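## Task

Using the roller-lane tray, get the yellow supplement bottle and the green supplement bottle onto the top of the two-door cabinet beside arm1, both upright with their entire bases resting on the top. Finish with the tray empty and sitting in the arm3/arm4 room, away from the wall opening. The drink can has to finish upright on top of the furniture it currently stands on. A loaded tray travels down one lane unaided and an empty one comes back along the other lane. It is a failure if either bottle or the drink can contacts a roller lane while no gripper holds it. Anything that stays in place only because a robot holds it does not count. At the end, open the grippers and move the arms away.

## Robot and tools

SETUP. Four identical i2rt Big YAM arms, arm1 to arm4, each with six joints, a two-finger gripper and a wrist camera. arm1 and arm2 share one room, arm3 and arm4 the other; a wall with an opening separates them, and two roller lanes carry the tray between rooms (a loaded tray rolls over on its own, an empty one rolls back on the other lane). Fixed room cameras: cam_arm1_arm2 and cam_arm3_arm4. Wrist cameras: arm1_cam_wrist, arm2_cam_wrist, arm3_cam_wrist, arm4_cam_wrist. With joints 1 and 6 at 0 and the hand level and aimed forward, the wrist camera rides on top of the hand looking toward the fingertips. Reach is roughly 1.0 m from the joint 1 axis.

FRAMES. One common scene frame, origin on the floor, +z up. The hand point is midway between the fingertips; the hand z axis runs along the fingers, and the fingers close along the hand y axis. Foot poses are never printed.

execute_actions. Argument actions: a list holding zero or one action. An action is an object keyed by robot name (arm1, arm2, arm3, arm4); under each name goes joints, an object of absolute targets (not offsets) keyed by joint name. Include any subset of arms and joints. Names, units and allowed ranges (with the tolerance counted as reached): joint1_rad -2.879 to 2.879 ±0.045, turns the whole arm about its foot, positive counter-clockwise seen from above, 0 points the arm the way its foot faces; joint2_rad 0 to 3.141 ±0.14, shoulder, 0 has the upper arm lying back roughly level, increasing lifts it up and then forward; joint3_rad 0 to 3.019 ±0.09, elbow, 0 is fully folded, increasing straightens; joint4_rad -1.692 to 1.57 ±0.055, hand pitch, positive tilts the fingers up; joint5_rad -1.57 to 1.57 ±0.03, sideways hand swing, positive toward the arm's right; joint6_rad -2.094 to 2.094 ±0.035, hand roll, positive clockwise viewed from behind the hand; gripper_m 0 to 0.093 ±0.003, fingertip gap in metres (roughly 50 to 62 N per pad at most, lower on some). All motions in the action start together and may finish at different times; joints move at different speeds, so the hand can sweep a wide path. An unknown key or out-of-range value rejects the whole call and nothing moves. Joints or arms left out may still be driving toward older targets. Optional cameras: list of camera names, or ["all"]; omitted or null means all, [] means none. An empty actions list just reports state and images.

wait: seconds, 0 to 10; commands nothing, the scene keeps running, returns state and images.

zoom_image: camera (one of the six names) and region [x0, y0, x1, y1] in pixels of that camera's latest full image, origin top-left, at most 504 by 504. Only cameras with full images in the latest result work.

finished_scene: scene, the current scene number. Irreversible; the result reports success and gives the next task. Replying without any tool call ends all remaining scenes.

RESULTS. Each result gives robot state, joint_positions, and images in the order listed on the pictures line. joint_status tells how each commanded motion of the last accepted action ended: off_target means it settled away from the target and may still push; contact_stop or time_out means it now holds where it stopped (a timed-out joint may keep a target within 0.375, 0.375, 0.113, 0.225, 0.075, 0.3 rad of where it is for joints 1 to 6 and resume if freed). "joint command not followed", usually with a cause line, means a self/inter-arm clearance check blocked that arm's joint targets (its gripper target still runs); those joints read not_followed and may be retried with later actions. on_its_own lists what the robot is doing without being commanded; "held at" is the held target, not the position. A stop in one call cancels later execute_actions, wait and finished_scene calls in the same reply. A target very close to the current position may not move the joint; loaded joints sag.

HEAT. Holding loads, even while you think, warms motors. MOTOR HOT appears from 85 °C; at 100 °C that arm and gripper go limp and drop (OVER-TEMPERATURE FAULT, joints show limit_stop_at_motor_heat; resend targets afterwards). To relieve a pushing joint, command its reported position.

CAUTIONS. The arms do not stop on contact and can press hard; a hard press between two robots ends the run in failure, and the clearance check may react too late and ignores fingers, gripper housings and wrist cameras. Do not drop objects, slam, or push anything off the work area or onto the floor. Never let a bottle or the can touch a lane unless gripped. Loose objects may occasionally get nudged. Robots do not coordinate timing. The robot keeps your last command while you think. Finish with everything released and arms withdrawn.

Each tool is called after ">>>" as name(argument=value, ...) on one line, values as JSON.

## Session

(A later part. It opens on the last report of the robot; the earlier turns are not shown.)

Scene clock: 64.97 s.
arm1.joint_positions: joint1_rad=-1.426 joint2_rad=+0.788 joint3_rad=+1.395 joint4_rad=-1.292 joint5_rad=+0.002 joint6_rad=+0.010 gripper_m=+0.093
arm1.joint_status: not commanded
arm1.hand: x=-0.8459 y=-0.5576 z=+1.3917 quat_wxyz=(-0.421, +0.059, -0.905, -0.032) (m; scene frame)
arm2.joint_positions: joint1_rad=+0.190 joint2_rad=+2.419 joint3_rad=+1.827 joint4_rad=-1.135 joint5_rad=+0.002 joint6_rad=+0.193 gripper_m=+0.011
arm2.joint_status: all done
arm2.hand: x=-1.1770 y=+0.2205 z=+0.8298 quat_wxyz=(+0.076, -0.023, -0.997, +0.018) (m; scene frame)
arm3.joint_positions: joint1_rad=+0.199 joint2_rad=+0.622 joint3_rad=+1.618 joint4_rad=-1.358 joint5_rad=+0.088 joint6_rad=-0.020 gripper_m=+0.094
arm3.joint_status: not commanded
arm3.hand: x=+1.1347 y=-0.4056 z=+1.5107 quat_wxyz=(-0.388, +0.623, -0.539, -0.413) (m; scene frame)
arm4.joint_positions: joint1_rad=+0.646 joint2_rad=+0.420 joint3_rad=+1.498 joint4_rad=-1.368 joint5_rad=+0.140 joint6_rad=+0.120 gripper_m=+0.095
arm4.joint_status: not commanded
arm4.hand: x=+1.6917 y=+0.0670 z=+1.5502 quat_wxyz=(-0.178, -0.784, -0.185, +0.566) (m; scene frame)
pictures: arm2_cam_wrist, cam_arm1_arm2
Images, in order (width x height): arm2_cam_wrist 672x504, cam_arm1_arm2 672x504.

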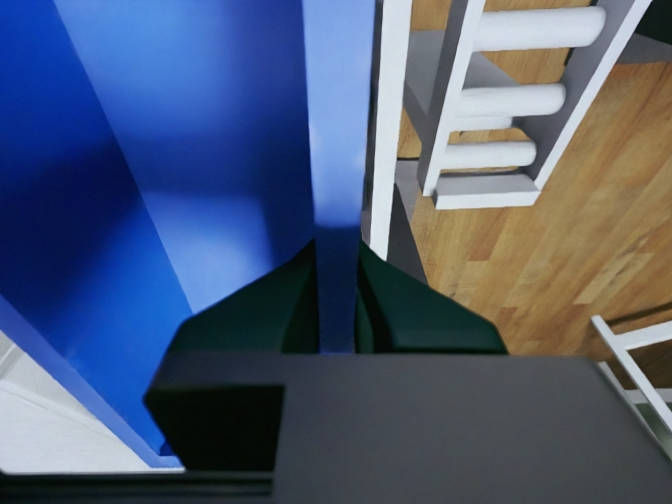

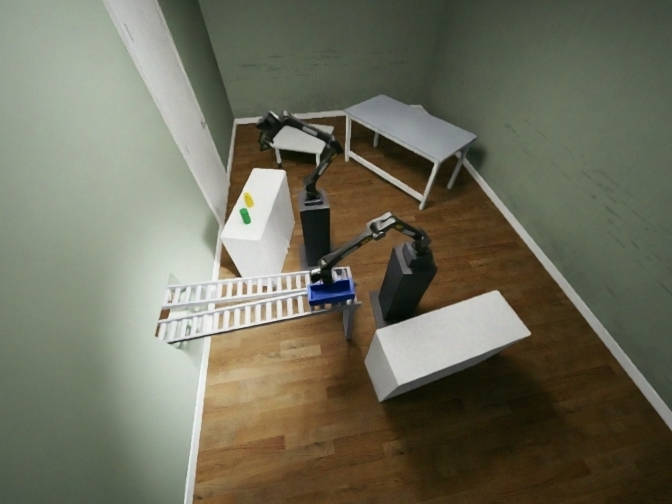

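>>> execute_actions(actions=[{"arm2":{"joints":{"joint2_rad":2.46,"joint3_rad":1.92,"joint4_rad":-1.17}}}], cameras=["arm2_cam_wrist","cam_arm1_arm2"])

>>> zoom_image(camera="cam_arm1_arm2", region=[260,230,400,350])

Scene clock: 66.47 s.
arm1.joint_positions: joint1_rad=-1.426 joint2_rad=+0.788 joint3_rad=+1.396 joint4_rad=-1.292 joint5_rad=+0.002 joint6_rad=+0.010 gripper_m=+0.093
arm1.joint_status: not commanded
arm1.hand: x=-0.8459 y=-0.5576 z=+1.3919 quat_wxyz=(-0.421, +0.059, -0.905, -0.032) (m; scene frame)
arm2.joint_positions: joint1_rad=+0.190 joint2_rad=+2.479 joint3_rad=+1.878 joint4_rad=-1.154 joint5_rad=+0.002 joint6_rad=+0.193 gripper_m=+0.011
arm2.joint_status: all done
arm2.hand: x=-1.1744 y=+0.2207 z=+0.8081 quat_wxyz=(+0.090, -0.023, -0.995, +0.020) (m; scene frame)
arm3.joint_positions: joint1_rad=+0.199 joint2_rad=+0.622 joint3_rad=+1.618 joint4_rad=-1.358 joint5_rad=+0.088 joint6_rad=-0.020 gripper_m=+0.094
arm3.joint_status: not commanded
arm3.hand: x=+1.1347 y=-0.4056 z=+1.5107 quat_wxyz=(-0.388, +0.623, -0.539, -0.413) (m; scene frame)
arm4.joint_positions: joint1_rad=+0.646 joint2_rad=+0.420 joint3_rad=+1.498 joint4_rad=-1.368 joint5_rad=+0.140 joint6_rad=+0.120 gripper_m=+0.095
arm4.joint_status: not commanded
arm4.hand: x=+1.6917 y=+0.0670 z=+1.5502 quat_wxyz=(-0.178, -0.784, -0.185, +0.566) (m; scene frame)
pictures: arm2_cam_wrist, cam_arm1_arm2
Images, in order (width x height): arm2_cam_wrist 672x504, cam_arm1_arm2 672x504.

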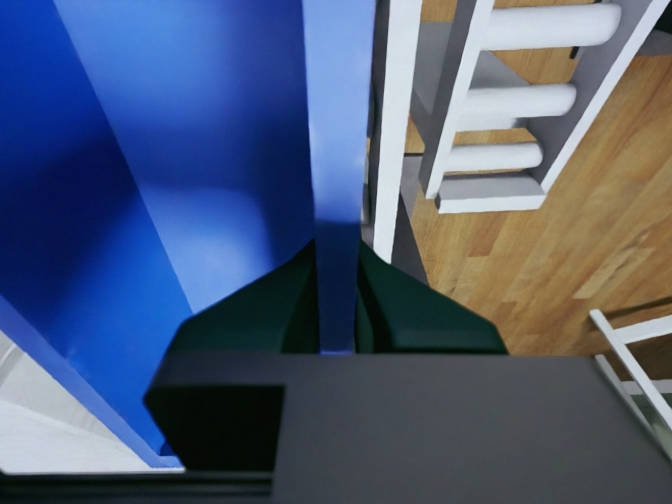

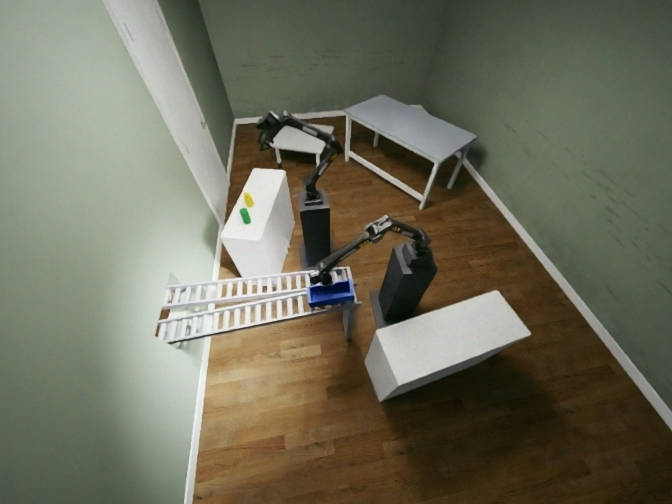

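Region (260, 230, 400, 350) of cam_arm1_arm2's 672x504 image, scaled by 3.600, with more detail than that image has; it fills the top 432 rows of this view, and the rest is white.

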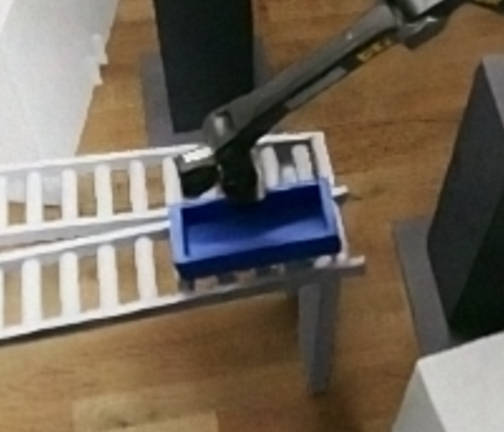

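>>> execute_actions(actions=[{"arm2":{"joints":{"joint2_rad":2.51}}}], cameras=["arm2_cam_wrist","cam_arm1_arm2"])

>>> zoom_image(camera="cam_arm1_arm2", region=[260,230,400,350])

Scene clock: 67.80 s.
arm1.joint_positions: joint1_rad=-1.426 joint2_rad=+0.788 joint3_rad=+1.396 joint4_rad=-1.292 joint5_rad=+0.002 joint6_rad=+0.010 gripper_m=+0.093
arm1.joint_status: not commanded
arm1.hand: x=-0.8459 y=-0.5576 z=+1.3919 quat_wxyz=(-0.421, +0.059, -0.905, -0.032) (m; scene frame)
arm2.joint_positions: joint1_rad=+0.190 joint2_rad=+2.534 joint3_rad=+1.881 joint4_rad=-1.154 joint5_rad=+0.002 joint6_rad=+0.193 gripper_m=+0.011
arm2.joint_status: all done
arm2.hand: x=-1.1889 y=+0.2183 z=+0.7761 quat_wxyz=(+0.116, -0.023, -0.993, +0.024) (m; scene frame)
arm3.joint_positions: joint1_rad=+0.199 joint2_rad=+0.622 joint3_rad=+1.618 joint4_rad=-1.358 joint5_rad=+0.088 joint6_rad=-0.020 gripper_m=+0.094
arm3.joint_status: not commanded
arm3.hand: x=+1.1347 y=-0.4056 z=+1.5107 quat_wxyz=(-0.388, +0.623, -0.539, -0.413) (m; scene frame)
arm4.joint_positions: joint1_rad=+0.646 joint2_rad=+0.420 joint3_rad=+1.498 joint4_rad=-1.368 joint5_rad=+0.140 joint6_rad=+0.120 gripper_m=+0.095
arm4.joint_status: not commanded
arm4.hand: x=+1.6917 y=+0.0670 z=+1.5502 quat_wxyz=(-0.178, -0.784, -0.185, +0.566) (m; scene frame)
pictures: arm2_cam_wrist, cam_arm1_arm2
Images, in order (width x height): arm2_cam_wrist 672x504, cam_arm1_arm2 672x504.

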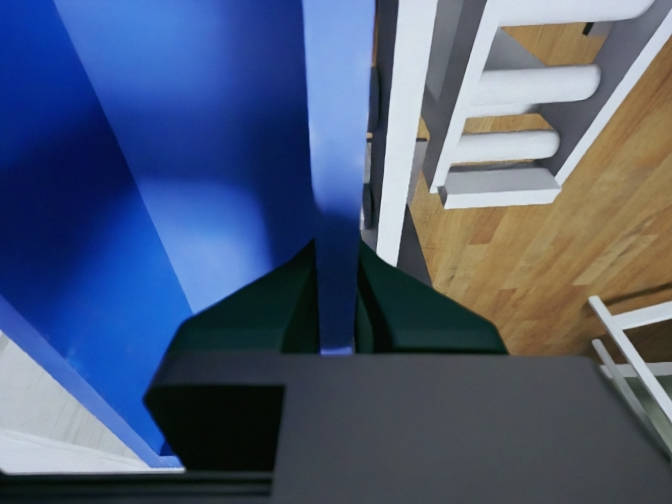

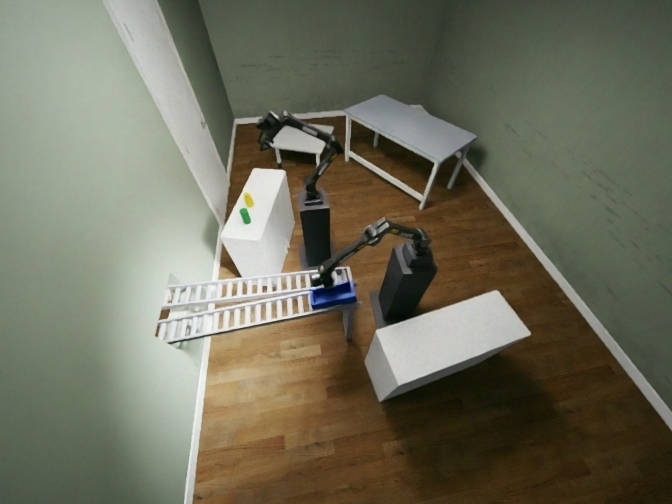

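Region (260, 230, 400, 350) of cam_arm1_arm2's 672x504 image, scaled by 3.600, with more detail than that image has; it fills the top 432 rows of this view, and the rest is white.

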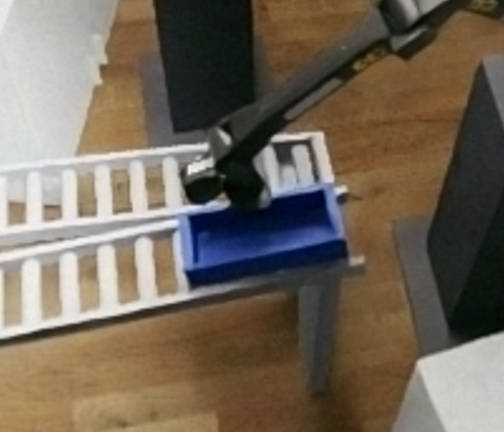

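>>> execute_actions(actions=[{"arm2":{"joints":{"joint2_rad":2.58,"joint3_rad":1.98}}}], cameras=["arm2_cam_wrist","cam_arm1_arm2"])

>>> zoom_image(camera="cam_arm1_arm2", region=[260,230,400,350])

Scene clock: 70.57 s.
arm1.joint_positions: joint1_rad=-1.426 joint2_rad=+0.788 joint3_rad=+1.395 joint4_rad=-1.292 joint5_rad=+0.002 joint6_rad=+0.010 gripper_m=+0.093
arm1.joint_status: not commanded
arm1.hand: x=-0.8459 y=-0.5576 z=+1.3917 quat_wxyz=(-0.421, +0.059, -0.905, -0.032) (m; scene frame)
arm2.joint_positions: joint1_rad=+0.190 joint2_rad=+2.588 joint3_rad=+1.942 joint4_rad=-1.157 joint5_rad=+0.007 joint6_rad=+0.192 gripper_m=+0.011
arm2.joint_status: all done
arm2.hand: x=-1.1785 y=+0.2189 z=+0.7584 quat_wxyz=(+0.114, -0.022, -0.993, +0.026) (m; scene frame)
arm3.joint_positions: joint1_rad=+0.199 joint2_rad=+0.622 joint3_rad=+1.618 joint4_rad=-1.358 joint5_rad=+0.088 joint6_rad=-0.020 gripper_m=+0.094
arm3.joint_status: not commanded
arm3.hand: x=+1.1347 y=-0.4056 z=+1.5107 quat_wxyz=(-0.388, +0.623, -0.539, -0.413) (m; scene frame)
arm4.joint_positions: joint1_rad=+0.646 joint2_rad=+0.420 joint3_rad=+1.498 joint4_rad=-1.368 joint5_rad=+0.140 joint6_rad=+0.120 gripper_m=+0.095
arm4.joint_status: not commanded
arm4.hand: x=+1.6917 y=+0.0670 z=+1.5502 quat_wxyz=(-0.178, -0.784, -0.185, +0.566) (m; scene frame)
pictures: arm2_cam_wrist, cam_arm1_arm2
Images, in order (width x height): arm2_cam_wrist 672x504, cam_arm1_arm2 672x504.

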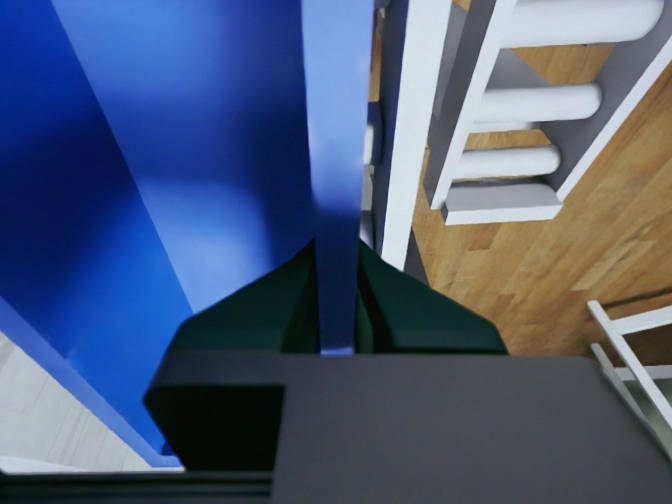

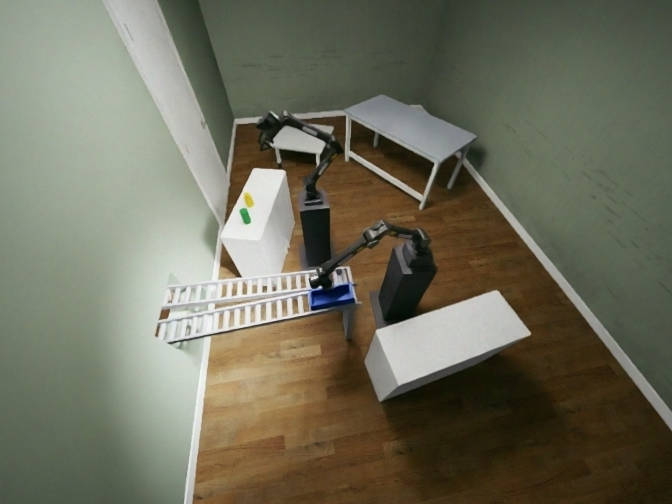

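Region (260, 230, 400, 350) of cam_arm1_arm2's 672x504 image, scaled by 3.600, with more detail than that image has; it fills the top 432 rows of this view, and the rest is white.

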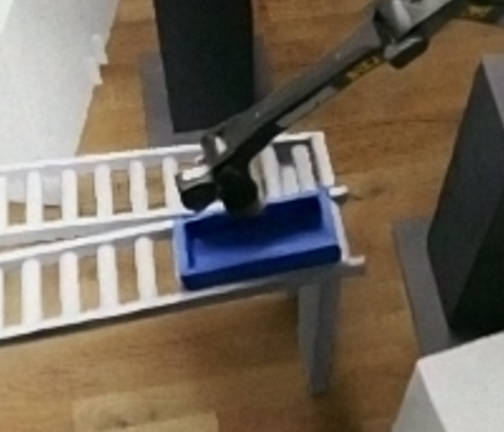

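>>> execute_actions(actions=[{"arm2":{"joints":{"gripper_m":0.04,"joint2_rad":2.40}}}], cameras=["cam_arm1_arm2"])

>>> execute_actions(actions=[{"arm2":{"joints":{"joint2_rad":1.2,"joint3_rad":1.5}}}], cameras=["cam_arm1_arm2","cam_arm3_arm4"])

Scene clock: 72.47 s.
arm1.joint_positions: joint1_rad=-1.426 joint2_rad=+0.788 joint3_rad=+1.396 joint4_rad=-1.292 joint5_rad=+0.002 joint6_rad=+0.010 gripper_m=+0.093
arm1.joint_status: not commanded
arm1.hand: x=-0.8459 y=-0.5576 z=+1.3919 quat_wxyz=(-0.421, +0.059, -0.905, -0.032) (m; scene frame)
arm2.joint_positions: joint1_rad=+0.190 joint2_rad=+2.403 joint3_rad=+1.964 joint4_rad=-1.157 joint5_rad=+0.004 joint6_rad=+0.192 gripper_m=+0.040
arm2.joint_status: all done
arm2.hand: x=-1.1200 y=+0.2289 z=+0.8831 quat_wxyz=(+0.012, -0.022, -1.000, +0.007) (m; scene frame)
arm3.joint_positions: joint1_rad=+0.199 joint2_rad=+0.622 joint3_rad=+1.618 joint4_rad=-1.358 joint5_rad=+0.088 joint6_rad=-0.020 gripper_m=+0.094
arm3.joint_status: not commanded
arm3.hand: x=+1.1347 y=-0.4056 z=+1.5107 quat_wxyz=(-0.388, +0.623, -0.539, -0.413) (m; scene frame)
arm4.joint_positions: joint1_rad=+0.646 joint2_rad=+0.420 joint3_rad=+1.498 joint4_rad=-1.368 joint5_rad=+0.140 joint6_rad=+0.120 gripper_m=+0.095
arm4.joint_status: not commanded
arm4.hand: x=+1.6917 y=+0.0670 z=+1.5502 quat_wxyz=(-0.178, -0.784, -0.185, +0.566) (m; scene frame)
pictures: cam_arm1_arm2
Images, in order (width x height): cam_arm1_arm2 672x504.

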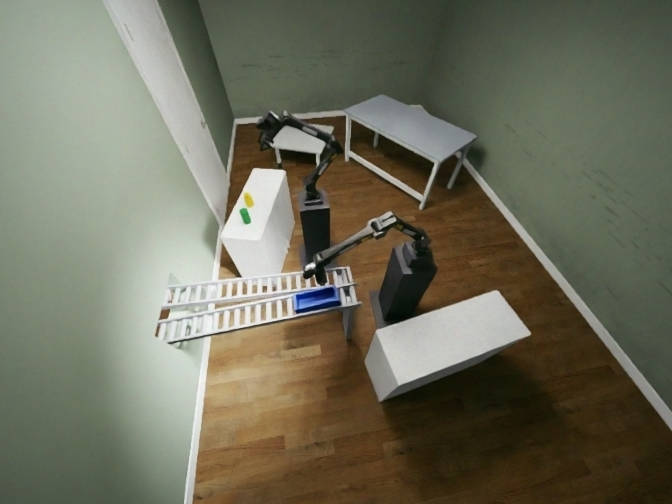

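Scene clock: 74.33 s.
arm1.joint_positions: joint1_rad=-1.426 joint2_rad=+0.788 joint3_rad=+1.396 joint4_rad=-1.292 joint5_rad=+0.002 joint6_rad=+0.010 gripper_m=+0.093
arm1.joint_status: not commanded
arm1.hand: x=-0.8459 y=-0.5576 z=+1.3919 quat_wxyz=(-0.421, +0.059, -0.905, -0.032) (m; scene frame)
arm2.joint_positions: joint1_rad=+0.190 joint2_rad=+1.201 joint3_rad=+1.493 joint4_rad=-1.159 joint5_rad=+0.004 joint6_rad=+0.192 gripper_m=+0.040
arm2.joint_status: all done
arm2.hand: x=-1.3318 y=+0.2010 z=+1.3867 quat_wxyz=(-0.340, -0.021, -0.939, -0.053) (m; scene frame)
arm3.joint_positions: joint1_rad=+0.199 joint2_rad=+0.622 joint3_rad=+1.618 joint4_rad=-1.358 joint5_rad=+0.088 joint6_rad=-0.020 gripper_m=+0.094
arm3.joint_status: not commanded
arm3.hand: x=+1.1347 y=-0.4056 z=+1.5107 quat_wxyz=(-0.388, +0.623, -0.539, -0.413) (m; scene frame)
arm4.joint_positions: joint1_rad=+0.646 joint2_rad=+0.420 joint3_rad=+1.498 joint4_rad=-1.368 joint5_rad=+0.140 joint6_rad=+0.120 gripper_m=+0.095
arm4.joint_status: not commanded
arm4.hand: x=+1.6917 y=+0.0670 z=+1.5502 quat_wxyz=(-0.178, -0.784, -0.185, +0.566) (m; scene frame)
pictures: cam_arm1_arm2, cam_arm3_arm4
Images, in order (width x height): cam_arm1_arm2 672x504, cam_arm3_arm4 672x504.

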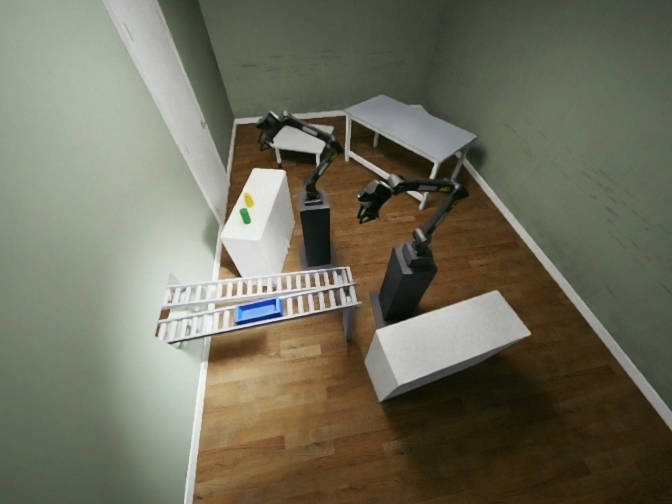

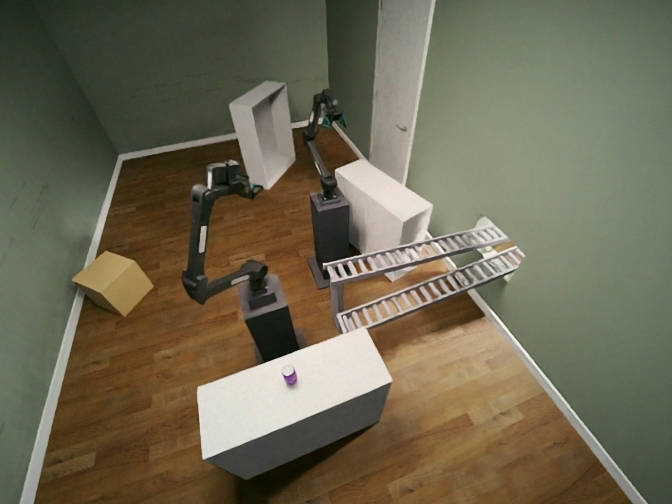

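Rolling. Think-time lets it arrive.

>>> wait(seconds=4)

Scene clock: 78.43 s.
arm1.joint_positions: joint1_rad=-1.426 joint2_rad=+0.788 joint3_rad=+1.395 joint4_rad=-1.292 joint5_rad=+0.002 joint6_rad=+0.010 gripper_m=+0.093
arm1.joint_status: not commanded
arm1.hand: x=-0.8459 y=-0.5576 z=+1.3917 quat_wxyz=(-0.421, +0.059, -0.905, -0.032) (m; scene frame)
arm2.joint_positions: joint1_rad=+0.190 joint2_rad=+1.201 joint3_rad=+1.493 joint4_rad=-1.159 joint5_rad=+0.004 joint6_rad=+0.192 gripper_m=+0.040
arm2.joint_status: all done
arm2.hand: x=-1.3318 y=+0.2010 z=+1.3867 quat_wxyz=(-0.340, -0.021, -0.939, -0.053) (m; scene frame)
arm3.joint_positions: joint1_rad=+0.199 joint2_rad=+0.622 joint3_rad=+1.618 joint4_rad=-1.358 joint5_rad=+0.088 joint6_rad=-0.020 gripper_m=+0.094
arm3.joint_status: not commanded
arm3.hand: x=+1.1347 y=-0.4056 z=+1.5107 quat_wxyz=(-0.388, +0.623, -0.539, -0.413) (m; scene frame)
arm4.joint_positions: joint1_rad=+0.646 joint2_rad=+0.420 joint3_rad=+1.498 joint4_rad=-1.368 joint5_rad=+0.140 joint6_rad=+0.120 gripper_m=+0.095
arm4.joint_status: not commanded
arm4.hand: x=+1.6917 y=+0.0670 z=+1.5502 quat_wxyz=(-0.178, -0.784, -0.185, +0.566) (m; scene frame)
wait: 4.00 s; at rest by 0.17 s
pictures: arm1_cam_wrist, arm2_cam_wrist, arm3_cam_wrist, arm4_cam_wrist, cam_arm1_arm2, cam_arm3_arm4
Images, in order (width x height): arm1_cam_wrist 672x504, arm2_cam_wrist 672x504, arm3_cam_wrist 672x504, arm4_cam_wrist 672x504, cam_arm1_arm2 672x504, cam_arm3_arm4 672x504.

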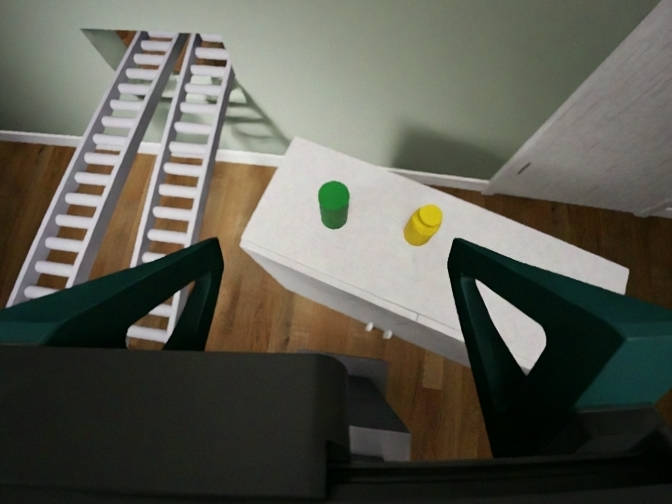

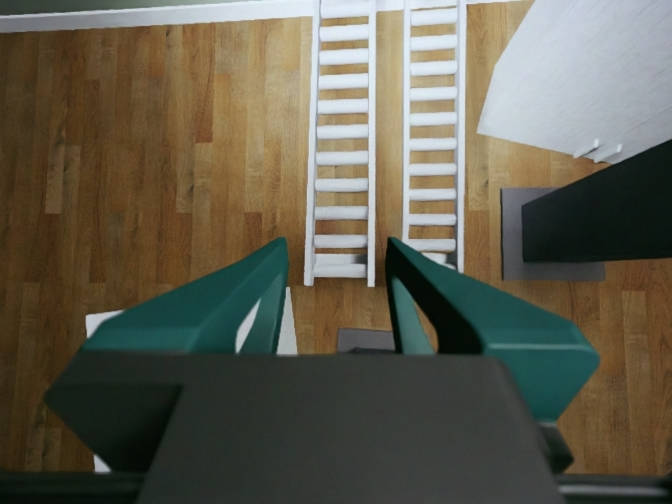

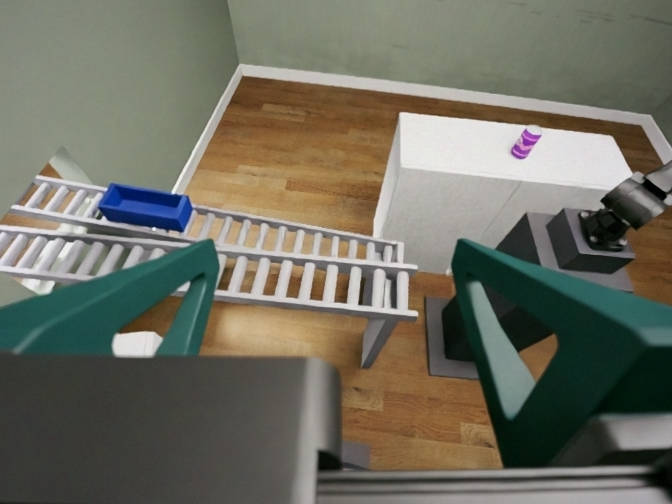

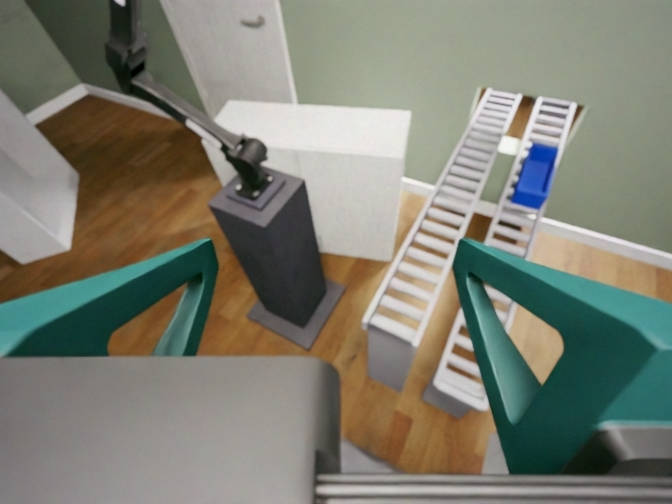

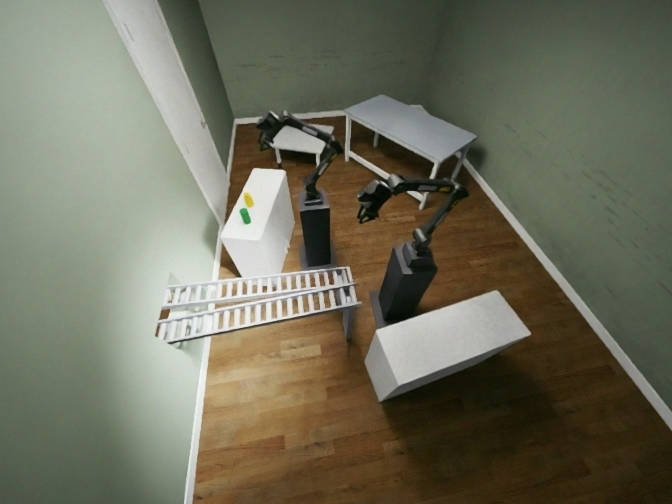

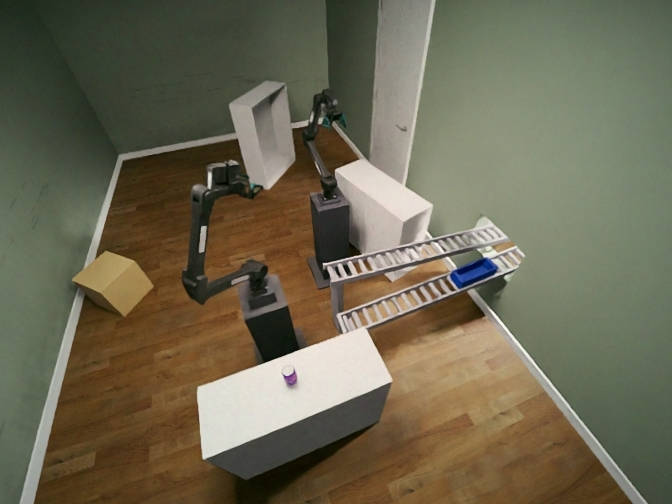

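Still rolling; checking until it rests.

>>> wait(seconds=5)

Scene clock: 83.63 s.
arm1.joint_positions: joint1_rad=-1.426 joint2_rad=+0.788 joint3_rad=+1.396 joint4_rad=-1.292 joint5_rad=+0.002 joint6_rad=+0.010 gripper_m=+0.093
arm1.joint_status: not commanded
arm1.hand: x=-0.8459 y=-0.5576 z=+1.3919 quat_wxyz=(-0.421, +0.059, -0.905, -0.032) (m; scene frame)
arm2.joint_positions: joint1_rad=+0.190 joint2_rad=+1.201 joint3_rad=+1.493 joint4_rad=-1.159 joint5_rad=+0.004 joint6_rad=+0.192 gripper_m=+0.040
arm2.joint_status: all done
arm2.hand: x=-1.3318 y=+0.2010 z=+1.3867 quat_wxyz=(-0.340, -0.021, -0.939, -0.053) (m; scene frame)
arm3.joint_positions: joint1_rad=+0.199 joint2_rad=+0.622 joint3_rad=+1.618 joint4_rad=-1.358 joint5_rad=+0.088 joint6_rad=-0.020 gripper_m=+0.094
arm3.joint_status: not commanded
arm3.hand: x=+1.1347 y=-0.4056 z=+1.5107 quat_wxyz=(-0.388, +0.623, -0.539, -0.413) (m; scene frame)
arm4.joint_positions: joint1_rad=+0.646 joint2_rad=+0.420 joint3_rad=+1.498 joint4_rad=-1.368 joint5_rad=+0.140 joint6_rad=+0.120 gripper_m=+0.095
arm4.joint_status: not commanded
arm4.hand: x=+1.6917 y=+0.0670 z=+1.5502 quat_wxyz=(-0.178, -0.784, -0.185, +0.566) (m; scene frame)
wait: 5.00 s; at rest by 0.07 s
pictures: arm1_cam_wrist, arm2_cam_wrist, arm3_cam_wrist, arm4_cam_wrist, cam_arm1_arm2, cam_arm3_arm4
Images, in order (width x height): arm1_cam_wrist 672x504, arm2_cam_wrist 672x504, arm3_cam_wrist 672x504, arm4_cam_wrist 672x504, cam_arm1_arm2 672x504, cam_arm3_arm4 672x504.

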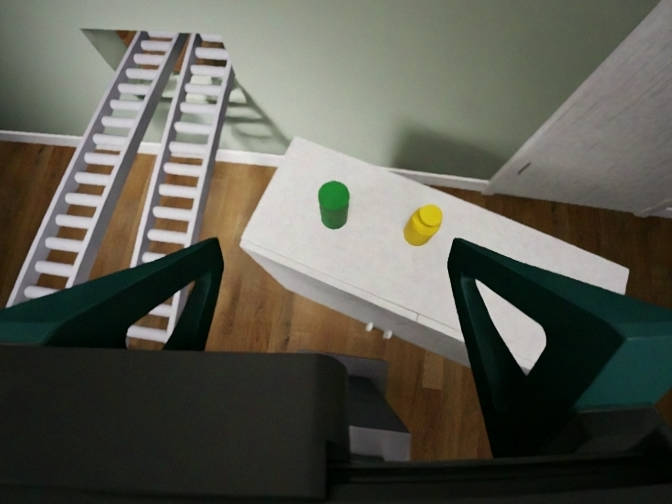

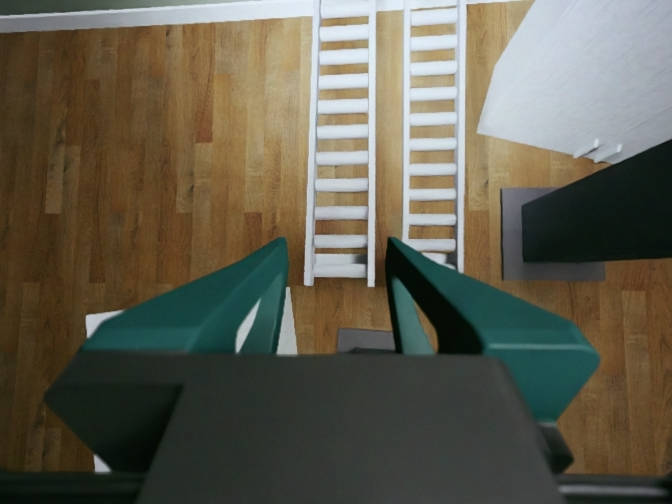

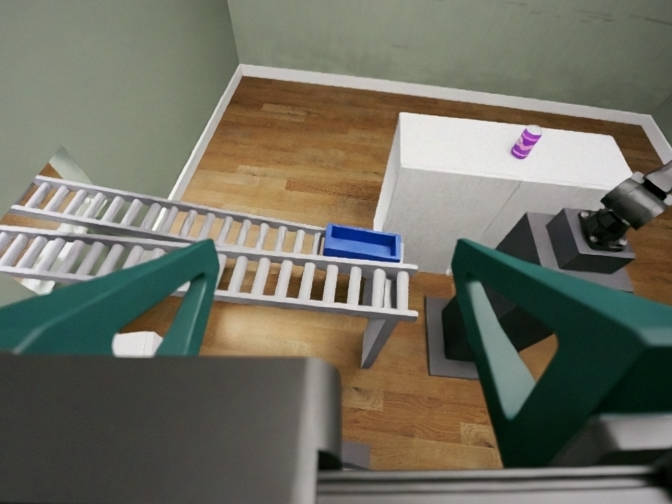

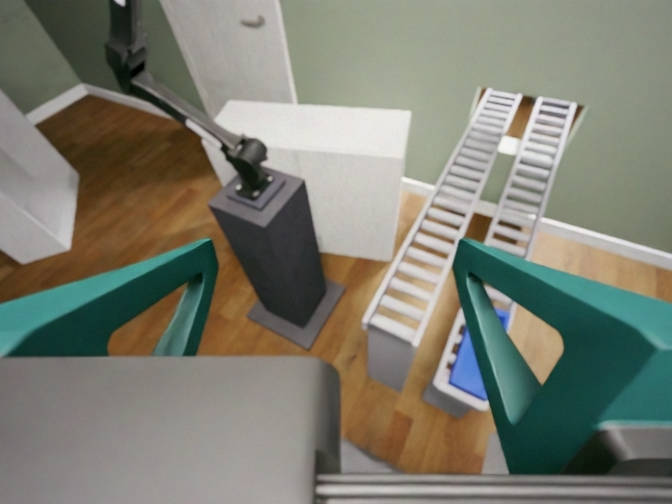

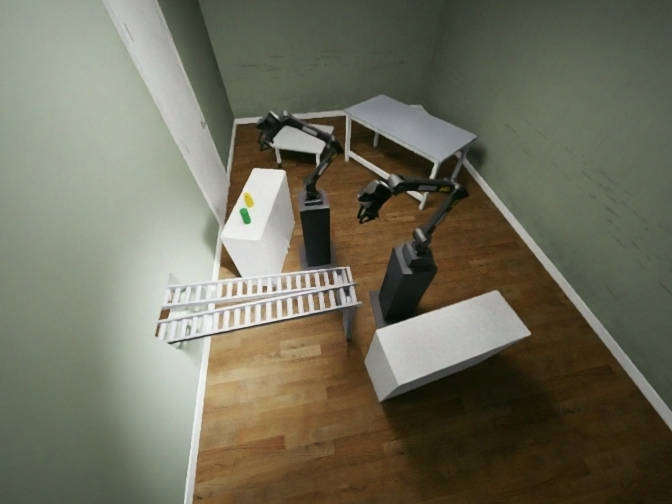

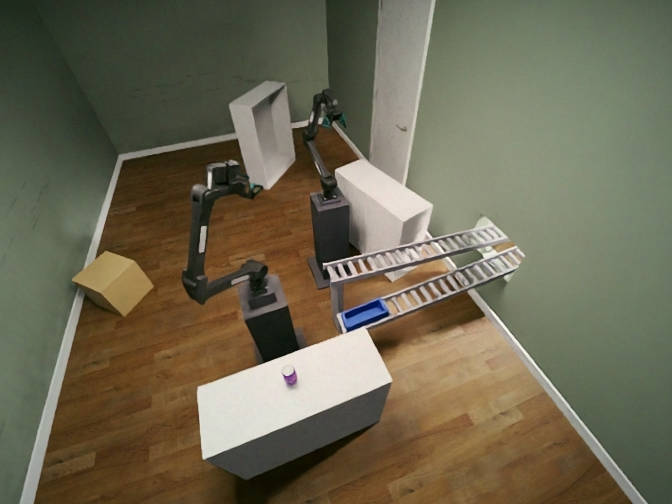

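>>> finished_scene(scene=2)

The scene is finished: the task was done.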